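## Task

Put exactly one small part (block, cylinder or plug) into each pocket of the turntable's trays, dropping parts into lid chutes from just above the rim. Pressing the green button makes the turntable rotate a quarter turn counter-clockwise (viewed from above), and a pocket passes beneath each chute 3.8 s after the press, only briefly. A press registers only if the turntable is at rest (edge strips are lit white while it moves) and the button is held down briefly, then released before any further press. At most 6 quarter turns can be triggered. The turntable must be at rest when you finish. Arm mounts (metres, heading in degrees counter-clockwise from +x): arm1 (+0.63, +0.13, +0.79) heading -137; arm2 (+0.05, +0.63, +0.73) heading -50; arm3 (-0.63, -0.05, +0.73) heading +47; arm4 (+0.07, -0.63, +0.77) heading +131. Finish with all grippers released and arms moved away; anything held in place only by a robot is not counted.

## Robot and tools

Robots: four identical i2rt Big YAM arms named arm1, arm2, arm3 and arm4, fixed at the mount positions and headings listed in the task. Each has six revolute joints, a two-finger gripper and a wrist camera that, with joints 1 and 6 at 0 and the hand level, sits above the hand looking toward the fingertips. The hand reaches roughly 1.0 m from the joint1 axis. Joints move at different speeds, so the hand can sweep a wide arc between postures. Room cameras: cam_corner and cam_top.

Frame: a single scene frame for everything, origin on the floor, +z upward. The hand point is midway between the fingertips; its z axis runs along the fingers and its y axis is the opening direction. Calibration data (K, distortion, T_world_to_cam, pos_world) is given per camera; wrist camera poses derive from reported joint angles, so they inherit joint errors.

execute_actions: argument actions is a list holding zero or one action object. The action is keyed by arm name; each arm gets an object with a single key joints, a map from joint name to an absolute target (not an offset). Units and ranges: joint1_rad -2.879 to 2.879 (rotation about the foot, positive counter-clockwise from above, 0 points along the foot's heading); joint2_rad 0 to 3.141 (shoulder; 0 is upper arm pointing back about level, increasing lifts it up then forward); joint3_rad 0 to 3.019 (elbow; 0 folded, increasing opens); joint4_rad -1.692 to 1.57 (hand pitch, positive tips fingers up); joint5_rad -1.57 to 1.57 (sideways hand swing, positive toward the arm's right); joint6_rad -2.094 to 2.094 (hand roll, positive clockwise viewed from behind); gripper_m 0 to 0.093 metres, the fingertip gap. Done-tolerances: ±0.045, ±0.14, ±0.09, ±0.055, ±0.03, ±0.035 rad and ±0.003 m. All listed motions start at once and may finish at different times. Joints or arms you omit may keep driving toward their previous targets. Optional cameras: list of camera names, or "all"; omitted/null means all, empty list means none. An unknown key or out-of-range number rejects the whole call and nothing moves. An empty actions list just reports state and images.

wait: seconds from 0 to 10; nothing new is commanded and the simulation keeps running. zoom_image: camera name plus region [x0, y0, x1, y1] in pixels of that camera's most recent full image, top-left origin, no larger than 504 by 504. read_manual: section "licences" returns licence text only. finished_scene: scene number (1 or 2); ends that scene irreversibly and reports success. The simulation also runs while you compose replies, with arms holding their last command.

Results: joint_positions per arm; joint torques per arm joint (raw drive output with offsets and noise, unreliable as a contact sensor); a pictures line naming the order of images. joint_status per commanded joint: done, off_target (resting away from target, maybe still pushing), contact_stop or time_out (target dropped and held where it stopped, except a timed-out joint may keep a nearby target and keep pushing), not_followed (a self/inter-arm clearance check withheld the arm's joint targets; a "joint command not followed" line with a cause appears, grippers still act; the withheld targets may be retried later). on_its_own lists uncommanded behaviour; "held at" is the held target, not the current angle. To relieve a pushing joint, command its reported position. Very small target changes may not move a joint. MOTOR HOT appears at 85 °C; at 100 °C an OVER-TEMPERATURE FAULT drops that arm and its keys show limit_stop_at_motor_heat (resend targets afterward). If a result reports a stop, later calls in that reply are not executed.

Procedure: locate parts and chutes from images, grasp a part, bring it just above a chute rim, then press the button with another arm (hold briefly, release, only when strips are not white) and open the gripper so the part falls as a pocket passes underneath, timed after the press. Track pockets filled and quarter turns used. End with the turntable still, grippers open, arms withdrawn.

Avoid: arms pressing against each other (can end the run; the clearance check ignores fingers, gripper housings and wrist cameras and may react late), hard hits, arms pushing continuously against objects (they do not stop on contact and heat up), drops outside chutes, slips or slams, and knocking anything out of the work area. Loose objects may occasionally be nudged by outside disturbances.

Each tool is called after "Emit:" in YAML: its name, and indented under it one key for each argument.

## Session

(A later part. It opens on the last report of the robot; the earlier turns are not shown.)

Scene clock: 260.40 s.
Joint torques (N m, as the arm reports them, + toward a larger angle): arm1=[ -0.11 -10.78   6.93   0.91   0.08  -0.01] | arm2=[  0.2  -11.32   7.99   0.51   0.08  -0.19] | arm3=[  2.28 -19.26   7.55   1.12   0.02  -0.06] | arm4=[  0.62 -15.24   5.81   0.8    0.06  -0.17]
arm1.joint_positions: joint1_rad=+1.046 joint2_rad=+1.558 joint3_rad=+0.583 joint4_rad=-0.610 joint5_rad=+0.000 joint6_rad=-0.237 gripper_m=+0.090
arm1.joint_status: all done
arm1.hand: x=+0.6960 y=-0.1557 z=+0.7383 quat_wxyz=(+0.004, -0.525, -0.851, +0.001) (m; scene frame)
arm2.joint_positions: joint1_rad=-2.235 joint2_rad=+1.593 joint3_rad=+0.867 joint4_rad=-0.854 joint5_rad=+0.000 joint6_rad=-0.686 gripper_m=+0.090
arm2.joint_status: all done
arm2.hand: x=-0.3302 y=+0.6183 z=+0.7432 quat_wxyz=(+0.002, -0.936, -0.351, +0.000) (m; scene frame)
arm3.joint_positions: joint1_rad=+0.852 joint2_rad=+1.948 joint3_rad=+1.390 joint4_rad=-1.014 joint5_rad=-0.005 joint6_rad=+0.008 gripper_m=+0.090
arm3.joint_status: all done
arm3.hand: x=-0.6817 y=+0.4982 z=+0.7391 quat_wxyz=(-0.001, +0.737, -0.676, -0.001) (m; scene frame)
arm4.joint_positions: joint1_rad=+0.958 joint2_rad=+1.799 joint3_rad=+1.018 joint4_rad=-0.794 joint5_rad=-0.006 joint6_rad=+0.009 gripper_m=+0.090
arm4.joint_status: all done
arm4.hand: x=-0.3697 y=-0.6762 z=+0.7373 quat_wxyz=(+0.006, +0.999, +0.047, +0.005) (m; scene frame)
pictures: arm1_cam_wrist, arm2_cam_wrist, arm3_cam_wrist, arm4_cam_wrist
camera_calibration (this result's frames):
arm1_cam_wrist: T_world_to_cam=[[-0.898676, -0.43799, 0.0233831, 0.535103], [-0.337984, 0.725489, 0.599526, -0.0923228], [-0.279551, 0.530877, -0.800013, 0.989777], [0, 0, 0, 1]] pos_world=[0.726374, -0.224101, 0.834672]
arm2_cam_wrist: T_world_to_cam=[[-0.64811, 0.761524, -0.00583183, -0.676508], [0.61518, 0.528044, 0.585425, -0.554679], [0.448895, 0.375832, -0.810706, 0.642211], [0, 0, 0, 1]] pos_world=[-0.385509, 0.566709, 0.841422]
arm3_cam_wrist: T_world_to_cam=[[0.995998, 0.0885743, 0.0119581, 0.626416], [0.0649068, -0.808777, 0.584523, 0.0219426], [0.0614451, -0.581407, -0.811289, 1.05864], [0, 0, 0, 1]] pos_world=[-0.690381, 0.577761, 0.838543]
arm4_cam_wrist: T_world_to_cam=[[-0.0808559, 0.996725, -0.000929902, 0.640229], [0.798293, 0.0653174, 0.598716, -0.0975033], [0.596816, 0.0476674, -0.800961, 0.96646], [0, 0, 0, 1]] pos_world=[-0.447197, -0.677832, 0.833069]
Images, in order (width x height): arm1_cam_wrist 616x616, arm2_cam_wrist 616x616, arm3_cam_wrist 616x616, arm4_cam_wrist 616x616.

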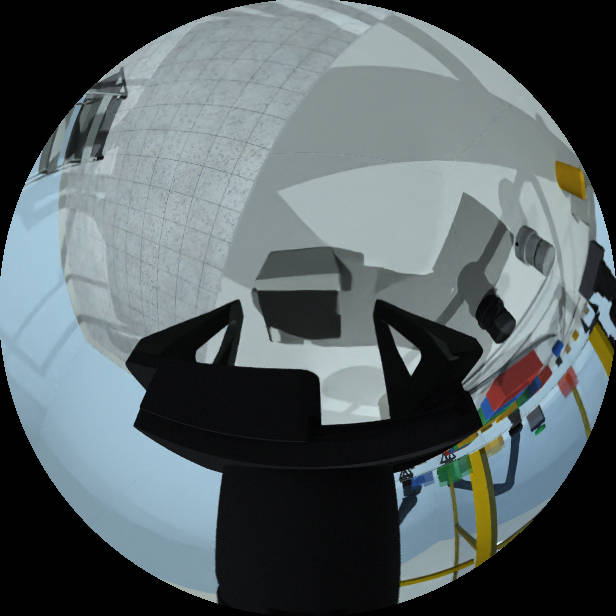

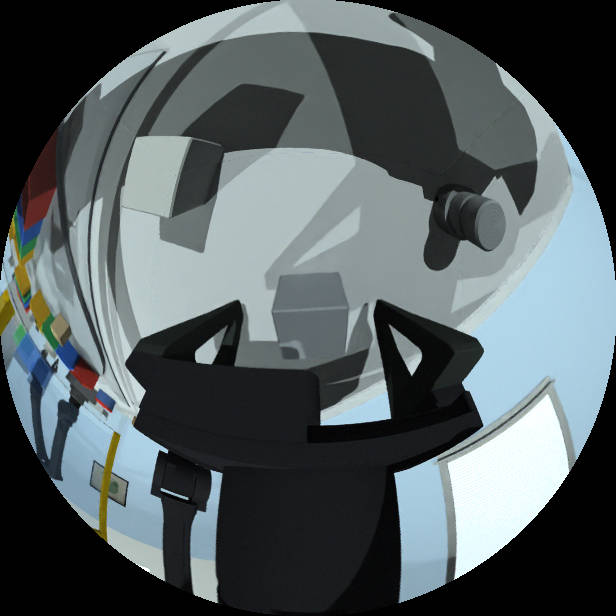

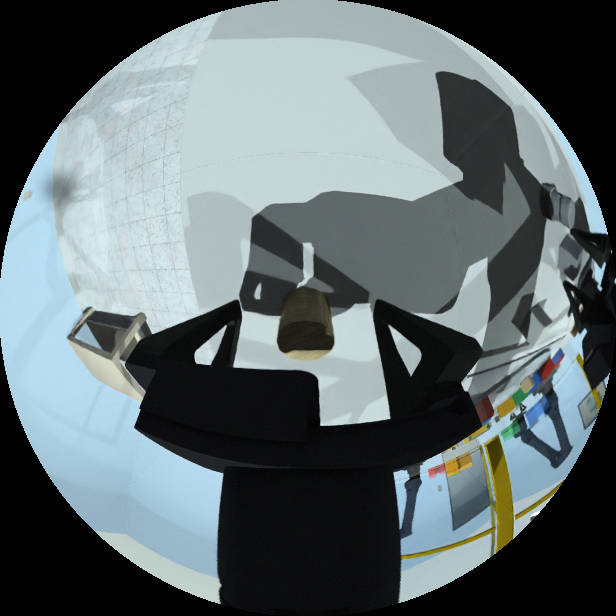

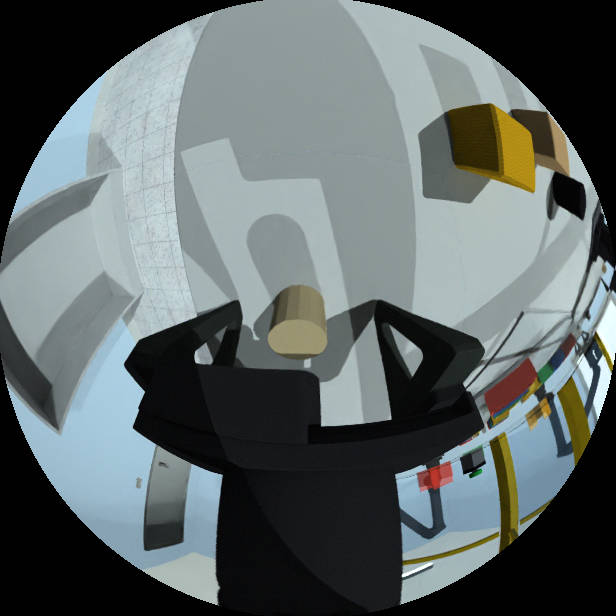

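Emit:
execute_actions:
  actions:
    - {"arm1":{"joints":{"joint4_rad":-0.53}},"arm3":{"joints":{"joint4_rad":-1.05}},"arm4":{"joints":{"joint4_rad":-0.825}}}
  cameras: []

Emit:
execute_actions:
  actions:
    - {"arm1":{"joints":{"gripper_m":0.015}},"arm2":{"joints":{"gripper_m":0.015}},"arm3":{"joints":{"gripper_m":0.01}},"arm4":{"joints":{"gripper_m":0.01}}}
  cameras: []

Emit:
execute_actions:
  actions:
    - {"arm1":{"joints":{"joint2_rad":0.8,"joint3_rad":0.85,"joint4_rad":-1.55}},"arm2":{"joints":{"joint2_rad":0.8,"joint3_rad":0.88,"joint4_rad":-1.55}},"arm3":{"joints":{"joint2_rad":0.8,"joint3_rad":0.88,"joint4_rad":-1.55}},"arm4":{"joints":{"joint2_rad":0.8,"joint3_rad":0.85,"joint4_rad":-1.55}}}
  cameras: []

Emit:
execute_actions:
  actions:
    - {"arm1":{"joints":{"joint1_rad":-0.518,"joint6_rad":0.23}},"arm2":{"joints":{"joint1_rad":-0.911,"joint6_rad":-0.21}},"arm3":{"joints":{"joint1_rad":-0.703,"joint6_rad":0.115}},"arm4":{"joints":{"joint1_rad":-0.6,"joint6_rad":0.15}}}
  cameras: []

Emit:
execute_actions:
  actions:
    - {"arm1":{"joints":{"joint2_rad":1.53,"joint3_rad":1.23,"joint4_rad":-1.275}},"arm2":{"joints":{"joint2_rad":1.232,"joint3_rad":1.07,"joint4_rad":-1.345}},"arm3":{"joints":{"joint2_rad":1.483,"joint3_rad":1.32,"joint4_rad":-1.115}},"arm4":{"joints":{"joint2_rad":1.5,"joint3_rad":1.39,"joint4_rad":-1.41}}}
  cameras: ["arm1_cam_wrist","arm2_cam_wrist","arm3_cam_wrist","arm4_cam_wrist"]

Scene clock: 280.53 s.
Joint torques (N m, as the arm reports them, + toward a larger angle): arm1=[ -0.1  -10.98   7.04   1.08   0.08  -0.02] | arm2=[  0.43 -11.42   7.88   0.51   0.1   -0.2 ] | arm3=[  1.87 -20.22   7.26   0.02   0.    -0.06] | arm4=[  0.63 -15.08   5.8   -0.47   0.03  -0.21]
arm1.joint_positions: joint1_rad=+1.046 joint2_rad=+1.558 joint3_rad=+0.583 joint4_rad=-0.546 joint5_rad=+0.000 joint6_rad=-0.237 gripper_m=+0.090
arm1.joint_status: all done
arm1.hand: x=+0.6996 y=-0.1711 z=+0.7387 quat_wxyz=(-0.018, -0.525, -0.851, +0.024) (m; scene frame)
arm2.joint_positions: joint1_rad=-2.235 joint2_rad=+1.593 joint3_rad=+0.867 joint4_rad=-0.854 joint5_rad=+0.000 joint6_rad=-0.686 gripper_m=+0.090
arm2.joint_status: not commanded
arm2.hand: x=-0.3302 y=+0.6183 z=+0.7432 quat_wxyz=(+0.002, -0.936, -0.351, +0.000) (m; scene frame)
arm3.joint_positions: joint1_rad=+0.852 joint2_rad=+1.948 joint3_rad=+1.390 joint4_rad=-1.037 joint5_rad=-0.005 joint6_rad=+0.008 gripper_m=+0.090
arm3.joint_status: all done
arm3.hand: x=-0.6811 y=+0.4925 z=+0.7391 quat_wxyz=(+0.007, +0.737, -0.676, +0.007) (m; scene frame)
arm4.joint_positions: joint1_rad=+0.958 joint2_rad=+1.799 joint3_rad=+1.018 joint4_rad=-0.813 joint5_rad=-0.006 joint6_rad=+0.009 gripper_m=+0.090
arm4.joint_status: all done
arm4.hand: x=-0.3652 y=-0.6757 z=+0.7373 quat_wxyz=(+0.006, +0.999, +0.047, +0.014) (m; scene frame)
pictures: none
No camera images: the call's "cameras" was empty. Leave "cameras" out to get every camera's image.

Scene clock: 281.23 s.
Joint torques (N m, as the arm reports them, + toward a larger angle): arm1=[ -0.06 -10.92   7.11   1.07   0.07   0.  ] | arm2=[  0.18 -11.56   7.86   0.48   0.06  -0.18] | arm3=[  2.12 -19.46   7.25  -0.11   0.03  -0.06] | arm4=[  0.7  -15.67   5.78  -0.58   0.06  -0.18]
arm1.joint_positions: joint1_rad=+1.046 joint2_rad=+1.558 joint3_rad=+0.583 joint4_rad=-0.546 joint5_rad=+0.000 joint6_rad=-0.237 gripper_m=+0.040
arm1.joint_status: gripper_m off_target (ended at +0.040, target +0.015)
arm1.hand: x=+0.6996 y=-0.1711 z=+0.7387 quat_wxyz=(-0.018, -0.525, -0.851, +0.024) (m; scene frame)
arm2.joint_positions: joint1_rad=-2.235 joint2_rad=+1.593 joint3_rad=+0.867 joint4_rad=-0.853 joint5_rad=+0.000 joint6_rad=-0.687 gripper_m=+0.039
arm2.joint_status: gripper_m off_target (ended at +0.039, target +0.015)
arm2.hand: x=-0.3305 y=+0.6183 z=+0.7432 quat_wxyz=(+0.002, -0.936, -0.352, +0.001) (m; scene frame)
arm3.joint_positions: joint1_rad=+0.852 joint2_rad=+1.948 joint3_rad=+1.390 joint4_rad=-1.037 joint5_rad=-0.004 joint6_rad=+0.008 gripper_m=+0.030
arm3.joint_status: gripper_m off_target (ended at +0.030, target +0.010)
arm3.hand: x=-0.6811 y=+0.4926 z=+0.7391 quat_wxyz=(+0.007, +0.737, -0.676, +0.007) (m; scene frame)
arm4.joint_positions: joint1_rad=+0.958 joint2_rad=+1.799 joint3_rad=+1.018 joint4_rad=-0.813 joint5_rad=-0.006 joint6_rad=+0.009 gripper_m=+0.031
arm4.joint_status: gripper_m off_target (ended at +0.031, target +0.010)
arm4.hand: x=-0.3652 y=-0.6758 z=+0.7373 quat_wxyz=(+0.006, +0.999, +0.047, +0.014) (m; scene frame)
pictures: none
No camera images: the call's "cameras" was empty. Leave "cameras" out to get every camera's image.

Scene clock: 283.00 s.
Joint torques (N m, as the arm reports them, + toward a larger angle): arm1=[-0.14 -1.13 10.79 -0.2   0.08 -0.01] | arm2=[ 0.13 -2.9  10.87  0.18  0.08 -0.18] | arm3=[ 2.31 -1.48  7.92  0.36  0.02 -0.06] | arm4=[ 1.12 -3.01  8.36 -0.21  0.04 -0.21]
arm1.joint_positions: joint1_rad=+1.046 joint2_rad=+0.799 joint3_rad=+0.835 joint4_rad=-1.537 joint5_rad=+0.000 joint6_rad=-0.237 gripper_m=+0.040
arm1.joint_status: all done
arm1.hand: x=+0.6770 y=-0.0647 z=+1.0071 quat_wxyz=(-0.025, -0.525, -0.850, +0.031) (m; scene frame)
arm2.joint_positions: joint1_rad=-2.235 joint2_rad=+0.804 joint3_rad=+0.867 joint4_rad=-1.544 joint5_rad=+0.000 joint6_rad=-0.687 gripper_m=+0.039
arm2.joint_status: all done
arm2.hand: x=-0.1576 y=+0.6232 z=+0.9627 quat_wxyz=(+0.018, -0.935, -0.351, +0.047) (m; scene frame)
arm3.joint_positions: joint1_rad=+0.852 joint2_rad=+0.795 joint3_rad=+0.882 joint4_rad=-1.539 joint5_rad=-0.004 joint6_rad=+0.008 gripper_m=+0.030
arm3.joint_status: all done
arm3.hand: x=-0.6513 y=+0.1652 z=+0.9659 quat_wxyz=(-0.042, +0.735, -0.675, -0.046) (m; scene frame)
arm4.joint_positions: joint1_rad=+0.958 joint2_rad=+0.799 joint3_rad=+0.843 joint4_rad=-1.539 joint5_rad=-0.006 joint6_rad=+0.009 gripper_m=+0.031
arm4.joint_status: all done
arm4.hand: x=-0.1352 y=-0.6504 z=+0.9902 quat_wxyz=(+0.009, +0.998, +0.047, -0.035) (m; scene frame)
pictures: none
No camera images: the call's "cameras" was empty. Leave "cameras" out to get every camera's image.

Scene clock: 284.77 s.
Joint torques (N m, as the arm reports them, + toward a larger angle): arm1=[-1.61 -1.43 10.65 -0.2   0.11  0.22] | arm2=[ 0.95 -2.98 10.88  0.13  0.19  0.16] | arm3=[ 0.58 -1.49  7.95  0.23 -0.06  0.1 ] | arm4=[ 0.25 -2.62  8.33 -0.12  0.1   0.02]
arm1.joint_positions: joint1_rad=-0.508 joint2_rad=+0.799 joint3_rad=+0.835 joint4_rad=-1.537 joint5_rad=+0.000 joint6_rad=+0.217 gripper_m=+0.040
arm1.joint_status: all done
arm1.hand: x=+0.4319 y=+0.0860 z=+1.0066 quat_wxyz=(-0.014, -0.999, -0.014, +0.037) (m; scene frame)
arm2.joint_positions: joint1_rad=-0.916 joint2_rad=+0.804 joint3_rad=+0.867 joint4_rad=-1.544 joint5_rad=-0.001 joint6_rad=-0.223 gripper_m=+0.039
arm2.joint_status: all done
arm2.hand: x=+0.0073 y=+0.4233 z=+0.9604 quat_wxyz=(-0.020, -0.705, -0.708, +0.040) (m; scene frame)
arm3.joint_positions: joint1_rad=-0.695 joint2_rad=+0.796 joint3_rad=+0.882 joint4_rad=-1.539 joint5_rad=-0.003 joint6_rad=+0.106 gripper_m=+0.030
arm3.joint_status: all done
arm3.hand: x=-0.4173 y=-0.0234 z=+0.9654 quat_wxyz=(-0.060, +0.006, -0.998, -0.011) (m; scene frame)
arm4.joint_positions: joint1_rad=-0.597 joint2_rad=+0.799 joint3_rad=+0.843 joint4_rad=-1.539 joint5_rad=-0.007 joint6_rad=+0.141 gripper_m=+0.031
arm4.joint_status: all done
arm4.hand: x=+0.0450 y=-0.4236 z=+0.9898 quat_wxyz=(-0.020, +0.699, -0.714, -0.028) (m; scene frame)
pictures: none
No camera images: the call's "cameras" was empty. Leave "cameras" out to get every camera's image.

Scene clock: 286.30 s.
Joint torques (N m, as the arm reports them, + toward a larger angle): arm1=[ -1.52 -15.37  11.04   0.51   0.11   0.23] | arm2=[ 0.67 -8.67 13.03  0.36  0.2   0.15] | arm3=[  0.99 -13.99  10.79   1.56  -0.06   0.08] | arm4=[  0.79 -13.94  12.05   0.25   0.06  -0.01]
arm1.joint_positions: joint1_rad=-0.508 joint2_rad=+1.547 joint3_rad=+1.202 joint4_rad=-1.283 joint5_rad=+0.000 joint6_rad=+0.217 gripper_m=+0.040
arm1.joint_status: all done
arm1.hand: x=+0.2171 y=+0.0314 z=+0.9265 quat_wxyz=(+0.001, -1.000, -0.014, -0.025) (m; scene frame)
arm2.joint_positions: joint1_rad=-0.916 joint2_rad=+1.245 joint3_rad=+1.029 joint4_rad=-1.349 joint5_rad=-0.001 joint6_rad=-0.223 gripper_m=+0.039
arm2.joint_status: all done
arm2.hand: x=-0.0212 y=+0.2981 z=+0.9143 quat_wxyz=(+0.002, -0.706, -0.708, +0.005) (m; scene frame)
arm3.joint_positions: joint1_rad=-0.695 joint2_rad=+1.494 joint3_rad=+1.278 joint4_rad=-1.129 joint5_rad=-0.003 joint6_rad=+0.106 gripper_m=+0.030
arm3.joint_status: all done
arm3.hand: x=-0.1457 y=+0.0090 z=+0.9207 quat_wxyz=(-0.113, +0.006, -0.993, -0.017) (m; scene frame)
arm4.joint_positions: joint1_rad=-0.597 joint2_rad=+1.520 joint3_rad=+1.327 joint4_rad=-1.417 joint5_rad=-0.007 joint6_rad=+0.141 gripper_m=+0.031
arm4.joint_status: all done
arm4.hand: x=+0.0180 y=-0.1963 z=+0.9604 quat_wxyz=(+0.015, +0.699, -0.715, +0.018) (m; scene frame)
pictures: arm1_cam_wrist, arm2_cam_wrist, arm3_cam_wrist, arm4_cam_wrist
camera_calibration (this result's frames):
arm1_cam_wrist: T_world_to_cam=[[-0.0180742, 0.999663, 0.0186079, -0.049624], [0.773278, 0.00217853, 0.634064, -0.753371], [0.63381, 0.0258493, -0.773057, 0.699751], [0, 0, 0, 1]] pos_world=[0.138159, 0.0331605, 1.01956]
arm2_cam_wrist: T_world_to_cam=[[-0.999949, 0.0099586, 0.00136344, -0.0214377], [0.00889398, 0.813422, 0.581606, -0.770335], [0.00468293, 0.581588, -0.81347, 0.694304], [0, 0, 0, 1]] pos_world=[-0.0178367, 0.223022, 1.01286]
arm3_cam_wrist: T_world_to_cam=[[0.0151039, -0.999706, -0.0189457, 0.0291114], [-0.920792, -0.0212927, 0.389473, -0.485711], [-0.389762, 0.0115625, -0.920843, 0.918488], [0, 0, 0, 1]] pos_world=[-0.0896868, 0.00814078, 1.03551]
arm4_cam_wrist: T_world_to_cam=[[0.999283, -0.0340103, 0.0166094, -0.0451641], [-0.0369033, -0.777983, 0.6272, -0.749825], [-0.00840944, -0.627364, -0.778681, 0.74787], [0, 0, 0, 1]] pos_world=[0.0237499, -0.115701, 1.05339]
Images, in order (width x height): arm1_cam_wrist 616x616, arm2_cam_wrist 616x616, arm3_cam_wrist 616x616, arm4_cam_wrist 616x616.

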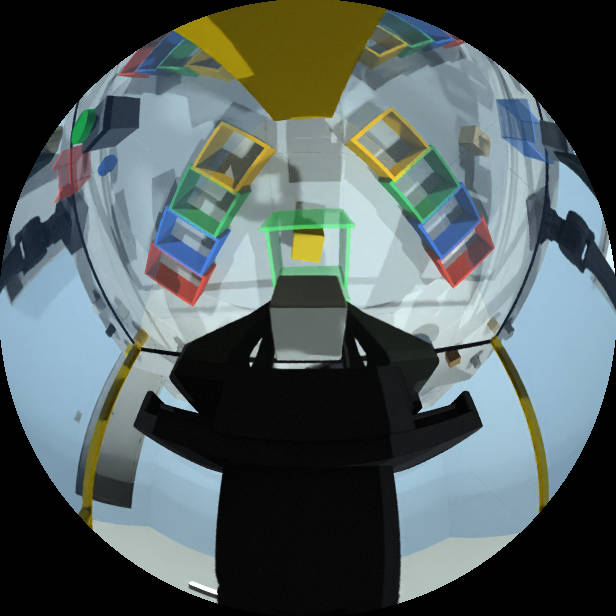

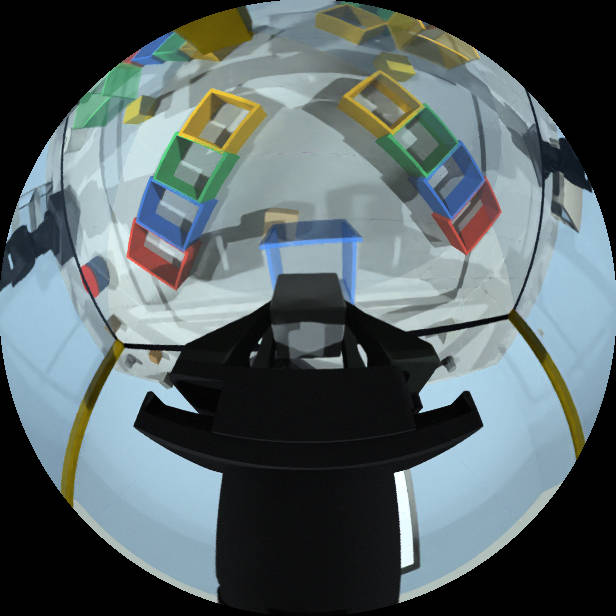

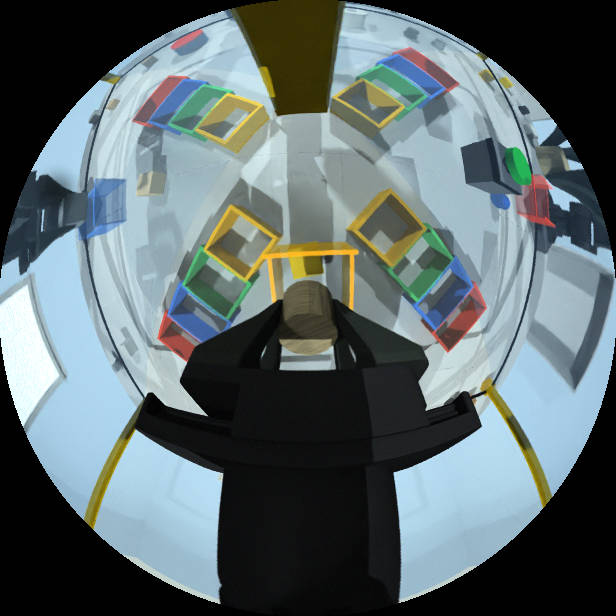

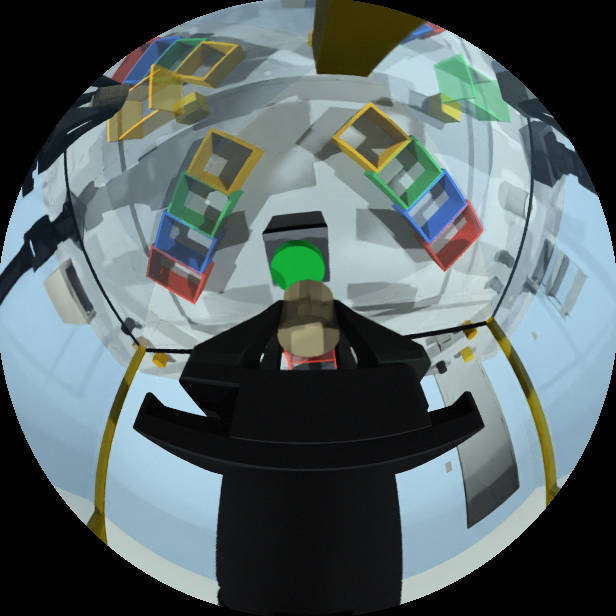

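Emit:
execute_actions:
  actions:
    - {"arm4":{"joints":{"joint1_rad":-0.58,"joint4_rad":-1.37}}}
  cameras: []

Emit:
execute_actions:
  actions:
    - {"arm4":{"joints":{"joint2_rad":1.66}}}
  cameras: ["cam_top"]

Emit:
wait:
  seconds: 0.5

Emit:
execute_actions:
  actions:
    - {"arm4":{"joints":{"joint2_rad":1.2,"joint4_rad":-1.33,"joint1_rad":-0.548}}}
  cameras: []

Emit:
execute_actions:
  actions:
    - {"arm4":{"joints":{"joint3_rad":0.93}}}
  cameras: ["arm4_cam_wrist"]

Emit:
execute_actions:
  actions:
    - {"arm4":{"joints":{"gripper_m":0.09}}}
  cameras: ["arm4_cam_wrist","cam_top"]

Scene clock: 297.23 s.
Joint torques (N m, as the arm reports them, + toward a larger angle): arm1=[ -1.49 -15.4   10.97   0.48   0.11   0.23] | arm2=[ 0.77 -8.75 13.03  0.29  0.19  0.15] | arm3=[  0.67 -14.29  10.96   1.59  -0.07   0.08] | arm4=[  1.31 -14.    12.02   0.73   0.09  -0.02]
arm1.joint_positions: joint1_rad=-0.508 joint2_rad=+1.547 joint3_rad=+1.202 joint4_rad=-1.283 joint5_rad=+0.000 joint6_rad=+0.217 gripper_m=+0.040
arm1.joint_status: not commanded
arm1.hand: x=+0.2171 y=+0.0314 z=+0.9265 quat_wxyz=(+0.001, -1.000, -0.014, -0.025) (m; scene frame)
arm2.joint_positions: joint1_rad=-0.916 joint2_rad=+1.245 joint3_rad=+1.029 joint4_rad=-1.349 joint5_rad=-0.001 joint6_rad=-0.223 gripper_m=+0.039
arm2.joint_status: not commanded
arm2.hand: x=-0.0212 y=+0.2981 z=+0.9143 quat_wxyz=(+0.002, -0.706, -0.708, +0.005) (m; scene frame)
arm3.joint_positions: joint1_rad=-0.695 joint2_rad=+1.494 joint3_rad=+1.278 joint4_rad=-1.129 joint5_rad=-0.003 joint6_rad=+0.106 gripper_m=+0.030
arm3.joint_status: not commanded
arm3.hand: x=-0.1457 y=+0.0090 z=+0.9207 quat_wxyz=(-0.113, +0.006, -0.993, -0.017) (m; scene frame)
arm4.joint_positions: joint1_rad=-0.587 joint2_rad=+1.520 joint3_rad=+1.327 joint4_rad=-1.385 joint5_rad=-0.007 joint6_rad=+0.141 gripper_m=+0.031
arm4.joint_status: all done
arm4.hand: x=+0.0127 y=-0.1890 z=+0.9601 quat_wxyz=(+0.005, +0.703, -0.711, +0.005) (m; scene frame)
pictures: none
No camera images: the call's "cameras" was empty. Leave "cameras" out to get every camera's image.

Scene clock: 298.00 s.
Joint torques (N m, as the arm reports them, + toward a larger angle): arm1=[ -1.45 -15.36  10.98   0.49   0.11   0.23] | arm2=[ 0.9  -9.06 12.98  0.34  0.19  0.14] | arm3=[  0.99 -14.29  11.1    1.59  -0.06   0.08] | arm4=[ 1.17 -9.74 10.03  0.84  0.16  0.02]
arm1.joint_positions: joint1_rad=-0.508 joint2_rad=+1.547 joint3_rad=+1.202 joint4_rad=-1.283 joint5_rad=+0.000 joint6_rad=+0.217 gripper_m=+0.040
arm1.joint_status: not commanded
arm1.hand: x=+0.2171 y=+0.0314 z=+0.9265 quat_wxyz=(+0.001, -1.000, -0.014, -0.025) (m; scene frame)
arm2.joint_positions: joint1_rad=-0.916 joint2_rad=+1.245 joint3_rad=+1.029 joint4_rad=-1.349 joint5_rad=-0.001 joint6_rad=-0.223 gripper_m=+0.039
arm2.joint_status: not commanded
arm2.hand: x=-0.0212 y=+0.2981 z=+0.9143 quat_wxyz=(+0.002, -0.706, -0.708, +0.005) (m; scene frame)
arm3.joint_positions: joint1_rad=-0.695 joint2_rad=+1.494 joint3_rad=+1.278 joint4_rad=-1.129 joint5_rad=-0.003 joint6_rad=+0.106 gripper_m=+0.030
arm3.joint_status: not commanded
arm3.hand: x=-0.1457 y=+0.0090 z=+0.9207 quat_wxyz=(-0.113, +0.006, -0.993, -0.017) (m; scene frame)
arm4.joint_positions: joint1_rad=-0.589 joint2_rad=+1.619 joint3_rad=+1.353 joint4_rad=-1.390 joint5_rad=-0.009 joint6_rad=+0.141 gripper_m=+0.031
arm4.joint_status: all done
arm4.hand: x=+0.0118 y=-0.1772 z=+0.9275 quat_wxyz=(+0.030, +0.701, -0.712, +0.035) (m; scene frame)
pictures: cam_top
Images, in order (width x height): cam_top 896x504.

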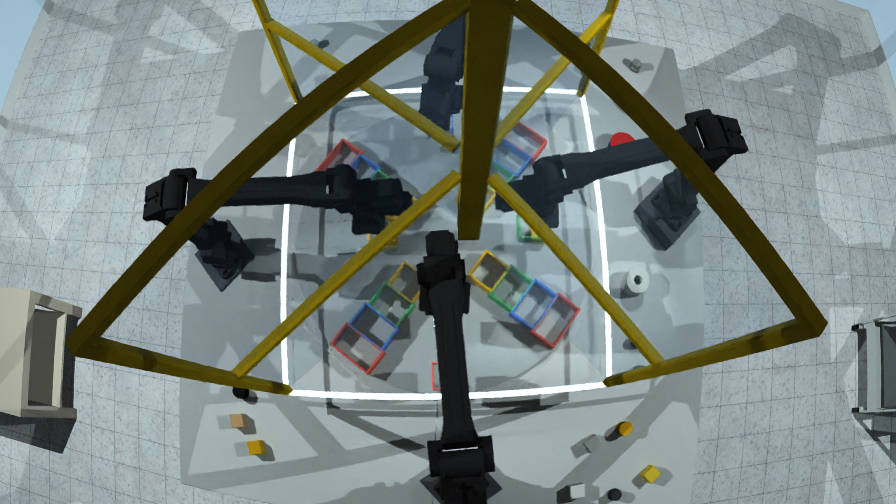

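Scene clock: 298.50 s.
Joint torques (N m, as the arm reports them, + toward a larger angle): arm1=[ -1.53 -15.44  10.96   0.46   0.11   0.23] | arm2=[ 0.77 -9.   13.    0.33  0.18  0.14] | arm3=[  0.8  -14.77  11.05   1.66  -0.06   0.09] | arm4=[  1.54 -10.15   9.84   0.76   0.19   0.01]
arm1.joint_positions: joint1_rad=-0.508 joint2_rad=+1.547 joint3_rad=+1.202 joint4_rad=-1.283 joint5_rad=+0.000 joint6_rad=+0.217 gripper_m=+0.040
arm1.joint_status: not commanded
arm1.hand: x=+0.2171 y=+0.0314 z=+0.9265 quat_wxyz=(+0.001, -1.000, -0.014, -0.025) (m; scene frame)
arm2.joint_positions: joint1_rad=-0.916 joint2_rad=+1.245 joint3_rad=+1.029 joint4_rad=-1.349 joint5_rad=-0.001 joint6_rad=-0.223 gripper_m=+0.039
arm2.joint_status: not commanded
arm2.hand: x=-0.0212 y=+0.2981 z=+0.9143 quat_wxyz=(+0.002, -0.706, -0.708, +0.005) (m; scene frame)
arm3.joint_positions: joint1_rad=-0.695 joint2_rad=+1.494 joint3_rad=+1.278 joint4_rad=-1.129 joint5_rad=-0.003 joint6_rad=+0.106 gripper_m=+0.030
arm3.joint_status: not commanded
arm3.hand: x=-0.1457 y=+0.0090 z=+0.9207 quat_wxyz=(-0.113, +0.006, -0.993, -0.017) (m; scene frame)
arm4.joint_positions: joint1_rad=-0.589 joint2_rad=+1.619 joint3_rad=+1.353 joint4_rad=-1.390 joint5_rad=-0.009 joint6_rad=+0.141 gripper_m=+0.031
arm4.joint_status: all done
arm4.hand: x=+0.0118 y=-0.1772 z=+0.9275 quat_wxyz=(+0.030, +0.701, -0.712, +0.035) (m; scene frame)
wait: 0.50 s; at rest by 0.27 s
pictures: arm1_cam_wrist, arm2_cam_wrist, arm3_cam_wrist, arm4_cam_wrist, cam_corner, cam_top
camera_calibration (this result's frames):
arm1_cam_wrist: T_world_to_cam=[[-0.0180742, 0.999663, 0.0186079, -0.049624], [0.773278, 0.00217853, 0.634064, -0.753371], [0.63381, 0.0258493, -0.773057, 0.699751], [0, 0, 0, 1]] pos_world=[0.138159, 0.0331605, 1.01956]
arm2_cam_wrist: T_world_to_cam=[[-0.999949, 0.0099586, 0.00136344, -0.0214377], [0.00889398, 0.813422, 0.581606, -0.770335], [0.00468293, 0.581588, -0.81347, 0.694304], [0, 0, 0, 1]] pos_world=[-0.0178367, 0.223022, 1.01286]
arm3_cam_wrist: T_world_to_cam=[[0.0151039, -0.999706, -0.0189457, 0.0291114], [-0.920792, -0.0212927, 0.389473, -0.485711], [-0.389762, 0.0115625, -0.920843, 0.918488], [0, 0, 0, 1]] pos_world=[-0.0896868, 0.00814078, 1.03551]
arm4_cam_wrist: T_world_to_cam=[[0.99944, -0.0259032, 0.0211842, -0.0405818], [-0.0334388, -0.749242, 0.661452, -0.74126], [-0.00126161, -0.66179, -0.749688, 0.701104], [0, 0, 0, 1]] pos_world=[0.0166568, -0.0924507, 1.01678]
Images, in order (width x height): arm1_cam_wrist 616x616, arm2_cam_wrist 616x616, arm3_cam_wrist 616x616, arm4_cam_wrist 616x616, cam_corner 896x504, cam_top 896x504.

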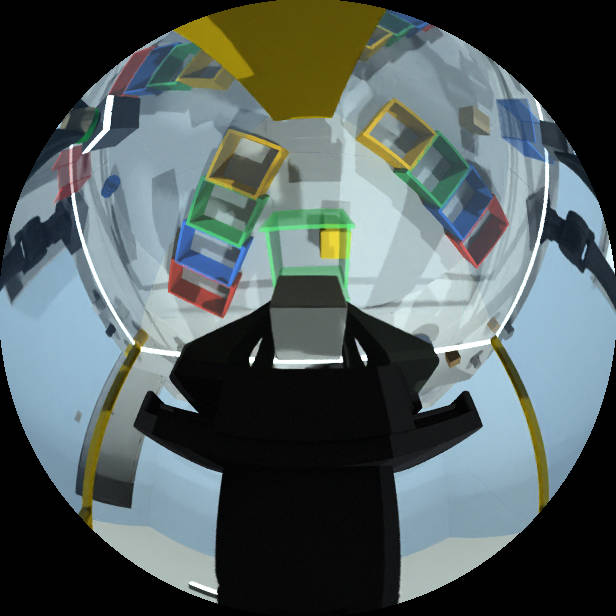

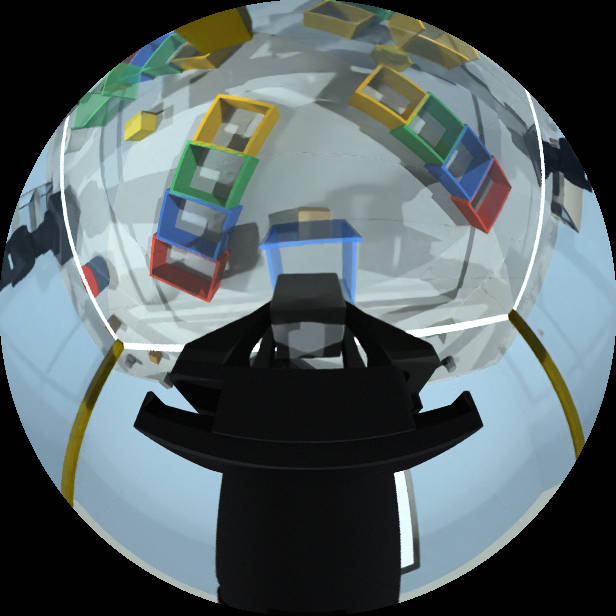

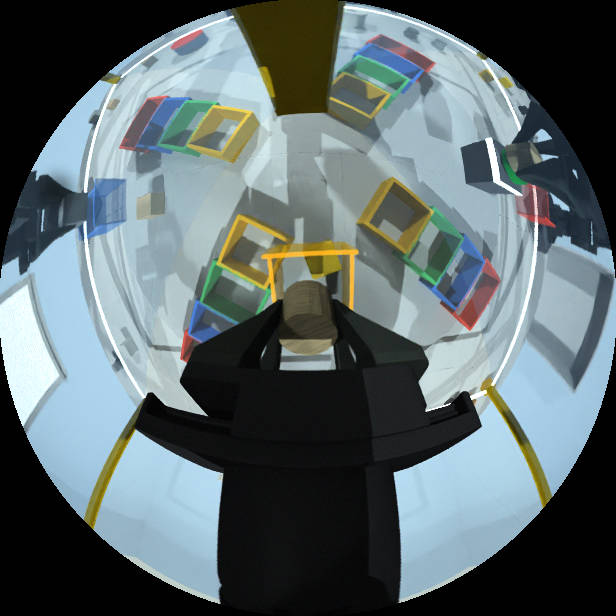

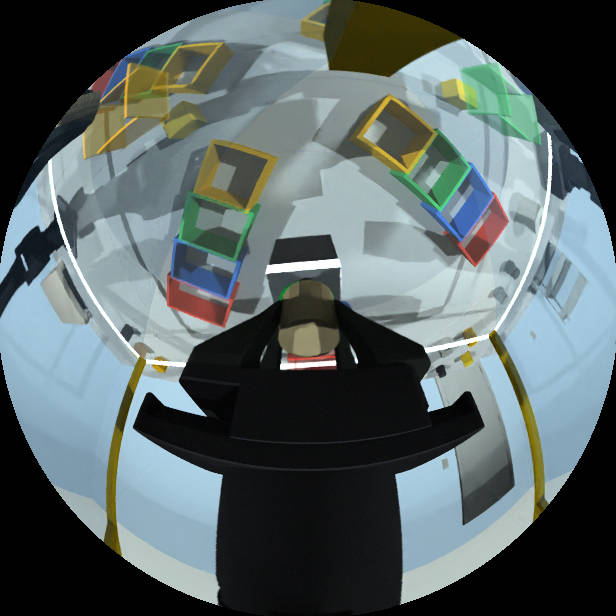

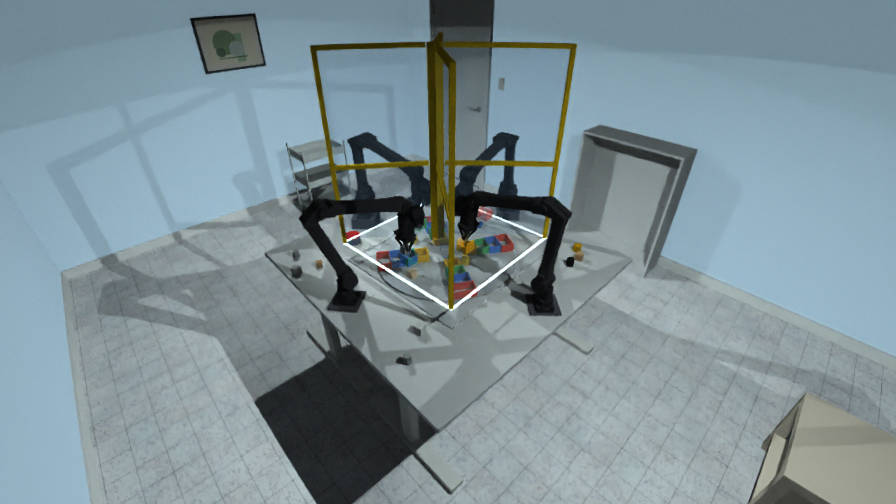

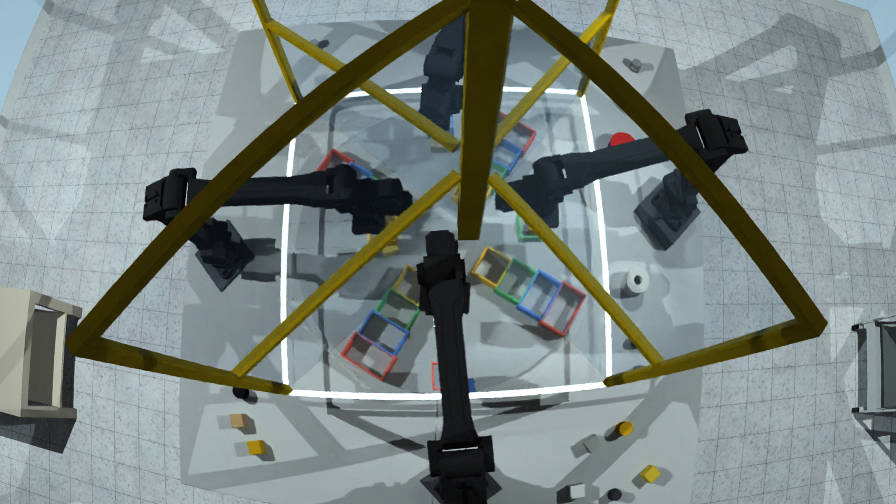

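Scene clock: 299.90 s.
Joint torques (N m, as the arm reports them, + toward a larger angle): arm1=[ -1.5  -15.48  10.98   0.47   0.11   0.23] | arm2=[ 0.97 -8.98 12.96  0.42  0.18  0.15] | arm3=[  0.83 -13.99  10.97   1.57  -0.07   0.07] | arm4=[ 0.62 -9.8  10.8   1.38  0.18 -0.01]
arm1.joint_positions: joint1_rad=-0.508 joint2_rad=+1.547 joint3_rad=+1.202 joint4_rad=-1.283 joint5_rad=+0.000 joint6_rad=+0.217 gripper_m=+0.040
arm1.joint_status: not commanded
arm1.hand: x=+0.2171 y=+0.0314 z=+0.9265 quat_wxyz=(+0.001, -1.000, -0.014, -0.025) (m; scene frame)
arm2.joint_positions: joint1_rad=-0.916 joint2_rad=+1.245 joint3_rad=+1.029 joint4_rad=-1.349 joint5_rad=-0.001 joint6_rad=-0.223 gripper_m=+0.039
arm2.joint_status: not commanded
arm2.hand: x=-0.0212 y=+0.2981 z=+0.9143 quat_wxyz=(+0.002, -0.706, -0.708, +0.005) (m; scene frame)
arm3.joint_positions: joint1_rad=-0.695 joint2_rad=+1.494 joint3_rad=+1.278 joint4_rad=-1.129 joint5_rad=-0.003 joint6_rad=+0.106 gripper_m=+0.030
arm3.joint_status: not commanded
arm3.hand: x=-0.1457 y=+0.0090 z=+0.9207 quat_wxyz=(-0.113, +0.006, -0.993, -0.017) (m; scene frame)
arm4.joint_positions: joint1_rad=-0.547 joint2_rad=+1.206 joint3_rad=+1.353 joint4_rad=-1.342 joint5_rad=-0.009 joint6_rad=+0.141 gripper_m=+0.031
arm4.joint_status: all done
arm4.hand: x=-0.0017 y=-0.2157 z=+1.1033 quat_wxyz=(-0.107, +0.705, -0.685, -0.150) (m; scene frame)
pictures: none
No camera images: the call's "cameras" was empty. Leave "cameras" out to get every camera's image.

Scene clock: 301.00 s.
Joint torques (N m, as the arm reports them, + toward a larger angle): arm1=[ -1.48 -15.39  10.98   0.48   0.11   0.23] | arm2=[ 0.8  -8.9  13.04  0.31  0.19  0.15] | arm3=[  0.93 -14.07  11.06   1.64  -0.04   0.08] | arm4=[ 0.57 -7.89  7.53  0.39  0.17  0.  ]
arm1.joint_positions: joint1_rad=-0.508 joint2_rad=+1.547 joint3_rad=+1.202 joint4_rad=-1.283 joint5_rad=+0.000 joint6_rad=+0.217 gripper_m=+0.040
arm1.joint_status: not commanded
arm1.hand: x=+0.2171 y=+0.0314 z=+0.9265 quat_wxyz=(+0.001, -1.000, -0.014, -0.025) (m; scene frame)
arm2.joint_positions: joint1_rad=-0.916 joint2_rad=+1.245 joint3_rad=+1.029 joint4_rad=-1.349 joint5_rad=-0.001 joint6_rad=-0.223 gripper_m=+0.039
arm2.joint_status: not commanded
arm2.hand: x=-0.0212 y=+0.2981 z=+0.9143 quat_wxyz=(+0.002, -0.706, -0.708, +0.005) (m; scene frame)
arm3.joint_positions: joint1_rad=-0.695 joint2_rad=+1.494 joint3_rad=+1.278 joint4_rad=-1.129 joint5_rad=-0.003 joint6_rad=+0.106 gripper_m=+0.030
arm3.joint_status: not commanded
arm3.hand: x=-0.1457 y=+0.0090 z=+0.9207 quat_wxyz=(-0.113, +0.006, -0.993, -0.017) (m; scene frame)
arm4.joint_positions: joint1_rad=-0.547 joint2_rad=+1.205 joint3_rad=+0.926 joint4_rad=-1.338 joint5_rad=-0.009 joint6_rad=+0.141 gripper_m=+0.031
arm4.joint_status: all done
arm4.hand: x=+0.0182 y=-0.3280 z=+0.9259 quat_wxyz=(+0.018, +0.716, -0.697, +0.020) (m; scene frame)
pictures: arm4_cam_wrist
camera_calibration (this result's frames):
arm4_cam_wrist: T_world_to_cam=[[0.999772, 0.0151531, 0.0150553, -0.0317477], [0.00221017, -0.774414, 0.632675, -0.835176], [0.021246, -0.632498, -0.774271, 0.632111], [0, 0, 0, 1]] pos_world=[0.0201565, -0.246482, 1.0183]
Images, in order (width x height): arm4_cam_wrist 616x616.

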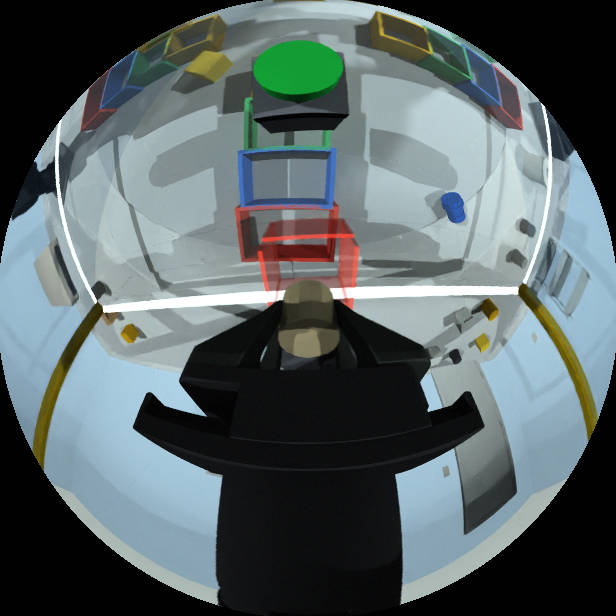

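Scene clock: 301.70 s.
Joint torques (N m, as the arm reports them, + toward a larger angle): arm1=[ -1.5  -15.43  10.97   0.46   0.11   0.23] | arm2=[ 0.96 -8.89 13.04  0.34  0.17  0.15] | arm3=[  0.77 -14.38  10.98   1.58  -0.04   0.08] | arm4=[ 0.13 -7.9   7.46  0.33  0.18  0.01]
arm1.joint_positions: joint1_rad=-0.508 joint2_rad=+1.547 joint3_rad=+1.202 joint4_rad=-1.283 joint5_rad=+0.000 joint6_rad=+0.217 gripper_m=+0.040
arm1.joint_status: not commanded
arm1.hand: x=+0.2171 y=+0.0314 z=+0.9265 quat_wxyz=(+0.001, -1.000, -0.014, -0.025) (m; scene frame)
arm2.joint_positions: joint1_rad=-0.916 joint2_rad=+1.245 joint3_rad=+1.029 joint4_rad=-1.349 joint5_rad=-0.001 joint6_rad=-0.223 gripper_m=+0.039
arm2.joint_status: not commanded
arm2.hand: x=-0.0212 y=+0.2981 z=+0.9143 quat_wxyz=(+0.002, -0.706, -0.708, +0.005) (m; scene frame)
arm3.joint_positions: joint1_rad=-0.695 joint2_rad=+1.494 joint3_rad=+1.278 joint4_rad=-1.129 joint5_rad=-0.003 joint6_rad=+0.106 gripper_m=+0.030
arm3.joint_status: not commanded
arm3.hand: x=-0.1457 y=+0.0090 z=+0.9207 quat_wxyz=(-0.113, +0.006, -0.993, -0.017) (m; scene frame)
arm4.joint_positions: joint1_rad=-0.547 joint2_rad=+1.205 joint3_rad=+0.926 joint4_rad=-1.338 joint5_rad=-0.009 joint6_rad=+0.141 gripper_m=+0.090
arm4.joint_status: all done
arm4.hand: x=+0.0182 y=-0.3280 z=+0.9259 quat_wxyz=(+0.018, +0.716, -0.697, +0.020) (m; scene frame)
pictures: arm4_cam_wrist, cam_top
camera_calibration (this result's frames):
arm4_cam_wrist: T_world_to_cam=[[0.999772, 0.0151531, 0.0150553, -0.0317477], [0.00221017, -0.774414, 0.632675, -0.835176], [0.021246, -0.632498, -0.774271, 0.632111], [0, 0, 0, 1]] pos_world=[0.0201565, -0.246482, 1.0183]
Images, in order (width x height): arm4_cam_wrist 616x616, cam_top 896x504.

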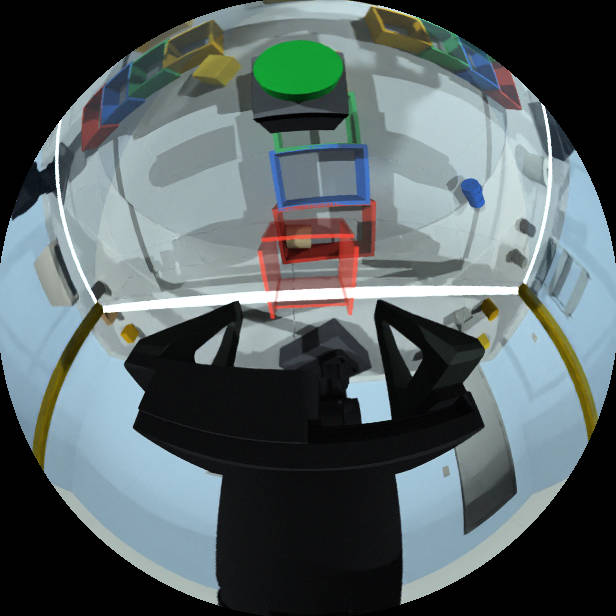

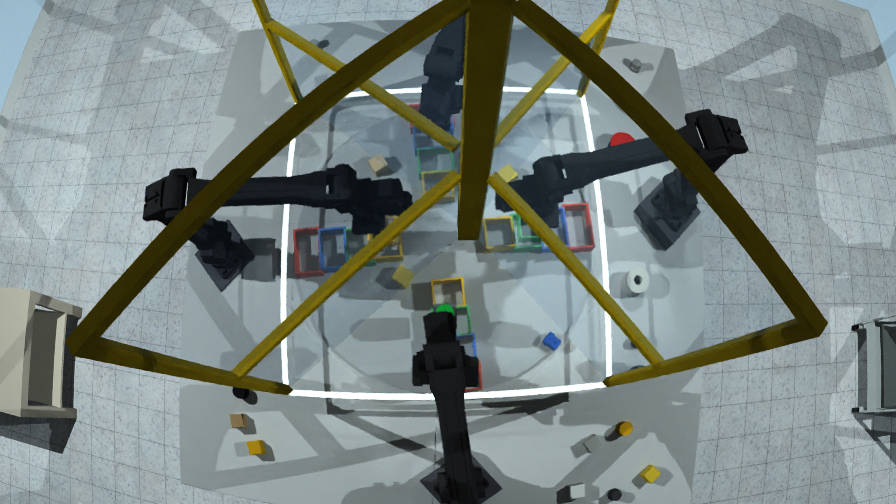

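Emit:
execute_actions:
  actions:
    - {"arm4":{"joints":{"joint2_rad":0.8,"joint3_rad":0.85,"joint4_rad":-1.55}}}
  cameras: []

Emit:
execute_actions:
  actions:
    - {"arm4":{"joints":{"joint1_rad":-2.26,"joint6_rad":0}}}
  cameras: []

Emit:
execute_actions:
  actions:
    - {"arm4":{"joints":{"joint2_rad":1.27,"joint3_rad":0.72,"joint4_rad":-0.985}}}
  cameras: ["arm4_cam_wrist","cam_top"]

Scene clock: 311.37 s.
Joint torques (N m, as the arm reports them, + toward a larger angle): arm1=[ -1.53 -15.4   10.97   0.47   0.11   0.23] | arm2=[ 0.83 -9.01 13.09  0.38  0.18  0.15] | arm3=[  1.09 -13.92  11.02   1.64  -0.1    0.04] | arm4=[ 0.34 -1.89  8.49 -0.13  0.18  0.02]
arm1.joint_positions: joint1_rad=-0.508 joint2_rad=+1.547 joint3_rad=+1.202 joint4_rad=-1.283 joint5_rad=+0.000 joint6_rad=+0.217 gripper_m=+0.040
arm1.joint_status: not commanded
arm1.hand: x=+0.2171 y=+0.0314 z=+0.9265 quat_wxyz=(+0.001, -1.000, -0.014, -0.025) (m; scene frame)
arm2.joint_positions: joint1_rad=-0.916 joint2_rad=+1.245 joint3_rad=+1.029 joint4_rad=-1.349 joint5_rad=-0.001 joint6_rad=-0.223 gripper_m=+0.039
arm2.joint_status: not commanded
arm2.hand: x=-0.0212 y=+0.2981 z=+0.9143 quat_wxyz=(+0.002, -0.706, -0.708, +0.005) (m; scene frame)
arm3.joint_positions: joint1_rad=-0.695 joint2_rad=+1.494 joint3_rad=+1.278 joint4_rad=-1.129 joint5_rad=-0.003 joint6_rad=+0.106 gripper_m=+0.030
arm3.joint_status: not commanded
arm3.hand: x=-0.1457 y=+0.0090 z=+0.9207 quat_wxyz=(-0.113, +0.006, -0.993, -0.017) (m; scene frame)
arm4.joint_positions: joint1_rad=-0.547 joint2_rad=+0.793 joint3_rad=+0.842 joint4_rad=-1.540 joint5_rad=-0.009 joint6_rad=+0.141 gripper_m=+0.090
arm4.joint_status: all done
arm4.hand: x=+0.0346 y=-0.4262 z=+0.9903 quat_wxyz=(-0.019, +0.716, -0.697, -0.031) (m; scene frame)
pictures: none
No camera images: the call's "cameras" was empty. Leave "cameras" out to get every camera's image.

Scene clock: 313.20 s.
Joint torques (N m, as the arm reports them, + toward a larger angle): arm1=[ -1.45 -15.35  10.99   0.46   0.11   0.23] | arm2=[ 0.86 -8.83 12.98  0.3   0.18  0.13] | arm3=[  0.46 -13.99  10.98   1.59  -0.06   0.1 ] | arm4=[ 0.25 -1.84  8.37 -0.2   0.11 -0.17]
arm1.joint_positions: joint1_rad=-0.508 joint2_rad=+1.547 joint3_rad=+1.202 joint4_rad=-1.283 joint5_rad=+0.000 joint6_rad=+0.217 gripper_m=+0.040
arm1.joint_status: not commanded
arm1.hand: x=+0.2171 y=+0.0314 z=+0.9265 quat_wxyz=(+0.001, -1.000, -0.014, -0.025) (m; scene frame)
arm2.joint_positions: joint1_rad=-0.916 joint2_rad=+1.245 joint3_rad=+1.029 joint4_rad=-1.349 joint5_rad=-0.001 joint6_rad=-0.223 gripper_m=+0.039
arm2.joint_status: not commanded
arm2.hand: x=-0.0212 y=+0.2981 z=+0.9143 quat_wxyz=(+0.002, -0.706, -0.708, +0.005) (m; scene frame)
arm3.joint_positions: joint1_rad=-0.695 joint2_rad=+1.494 joint3_rad=+1.278 joint4_rad=-1.129 joint5_rad=-0.003 joint6_rad=+0.106 gripper_m=+0.030
arm3.joint_status: not commanded
arm3.hand: x=-0.1457 y=+0.0090 z=+0.9207 quat_wxyz=(-0.113, +0.006, -0.993, -0.017) (m; scene frame)
arm4.joint_positions: joint1_rad=-2.256 joint2_rad=+0.795 joint3_rad=+0.842 joint4_rad=-1.540 joint5_rad=-0.009 joint6_rad=+0.010 gripper_m=+0.090
arm4.joint_status: all done
arm4.hand: x=+0.2757 y=-0.6215 z=+0.9926 quat_wxyz=(-0.041, +0.010, -0.999, -0.002) (m; scene frame)
pictures: none
No camera images: the call's "cameras" was empty. Leave "cameras" out to get every camera's image.

Scene clock: 314.43 s.
Joint torques (N m, as the arm reports them, + toward a larger angle): arm1=[ -1.43 -15.37  10.98   0.46   0.1    0.23] | arm2=[ 0.86 -8.91 13.    0.31  0.19  0.13] | arm3=[  0.69 -14.24  10.95   1.63  -0.06   0.07] | arm4=[ 0.25 -8.19  6.55  0.75  0.14 -0.21]
arm1.joint_positions: joint1_rad=-0.508 joint2_rad=+1.547 joint3_rad=+1.202 joint4_rad=-1.283 joint5_rad=+0.000 joint6_rad=+0.217 gripper_m=+0.040
arm1.joint_status: not commanded
arm1.hand: x=+0.2171 y=+0.0314 z=+0.9265 quat_wxyz=(+0.001, -1.000, -0.014, -0.025) (m; scene frame)
arm2.joint_positions: joint1_rad=-0.916 joint2_rad=+1.245 joint3_rad=+1.029 joint4_rad=-1.349 joint5_rad=-0.001 joint6_rad=-0.223 gripper_m=+0.039
arm2.joint_status: not commanded
arm2.hand: x=-0.0212 y=+0.2981 z=+0.9143 quat_wxyz=(+0.002, -0.706, -0.708, +0.005) (m; scene frame)
arm3.joint_positions: joint1_rad=-0.695 joint2_rad=+1.494 joint3_rad=+1.278 joint4_rad=-1.129 joint5_rad=-0.003 joint6_rad=+0.106 gripper_m=+0.030
arm3.joint_status: not commanded
arm3.hand: x=-0.1457 y=+0.0090 z=+0.9207 quat_wxyz=(-0.113, +0.006, -0.993, -0.017) (m; scene frame)
arm4.joint_positions: joint1_rad=-2.256 joint2_rad=+1.274 joint3_rad=+0.719 joint4_rad=-1.000 joint5_rad=-0.009 joint6_rad=+0.010 gripper_m=+0.090
arm4.joint_status: all done
arm4.hand: x=+0.3755 y=-0.6195 z=+0.8373 quat_wxyz=(-0.010, +0.010, -1.000, -0.001) (m; scene frame)
pictures: arm4_cam_wrist, cam_top
camera_calibration (this result's frames):
arm4_cam_wrist: T_world_to_cam=[[0.00696707, -0.999938, 0.00872191, -0.633897], [-0.819107, -0.000703576, 0.573641, -0.168598], [-0.573599, -0.0111408, -0.819061, 1.01732], [0, 0, 0, 1]] pos_world=[0.44985, -0.622642, 0.93549]
Images, in order (width x height): arm4_cam_wrist 616x616, cam_top 896x504.

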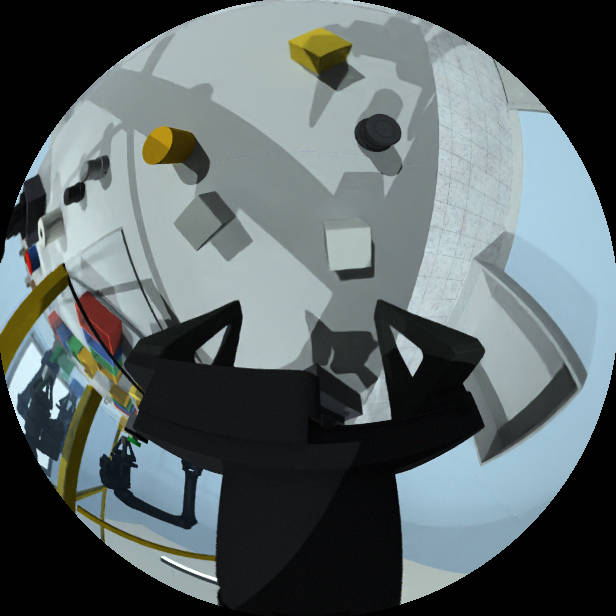

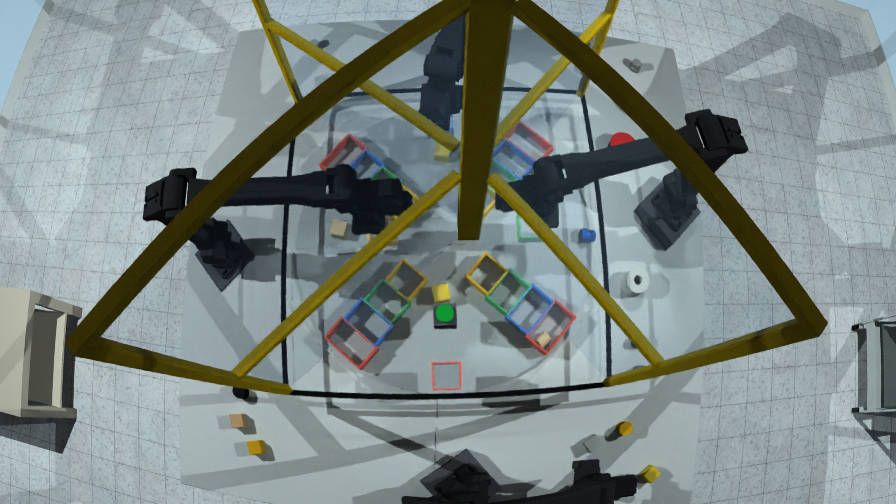

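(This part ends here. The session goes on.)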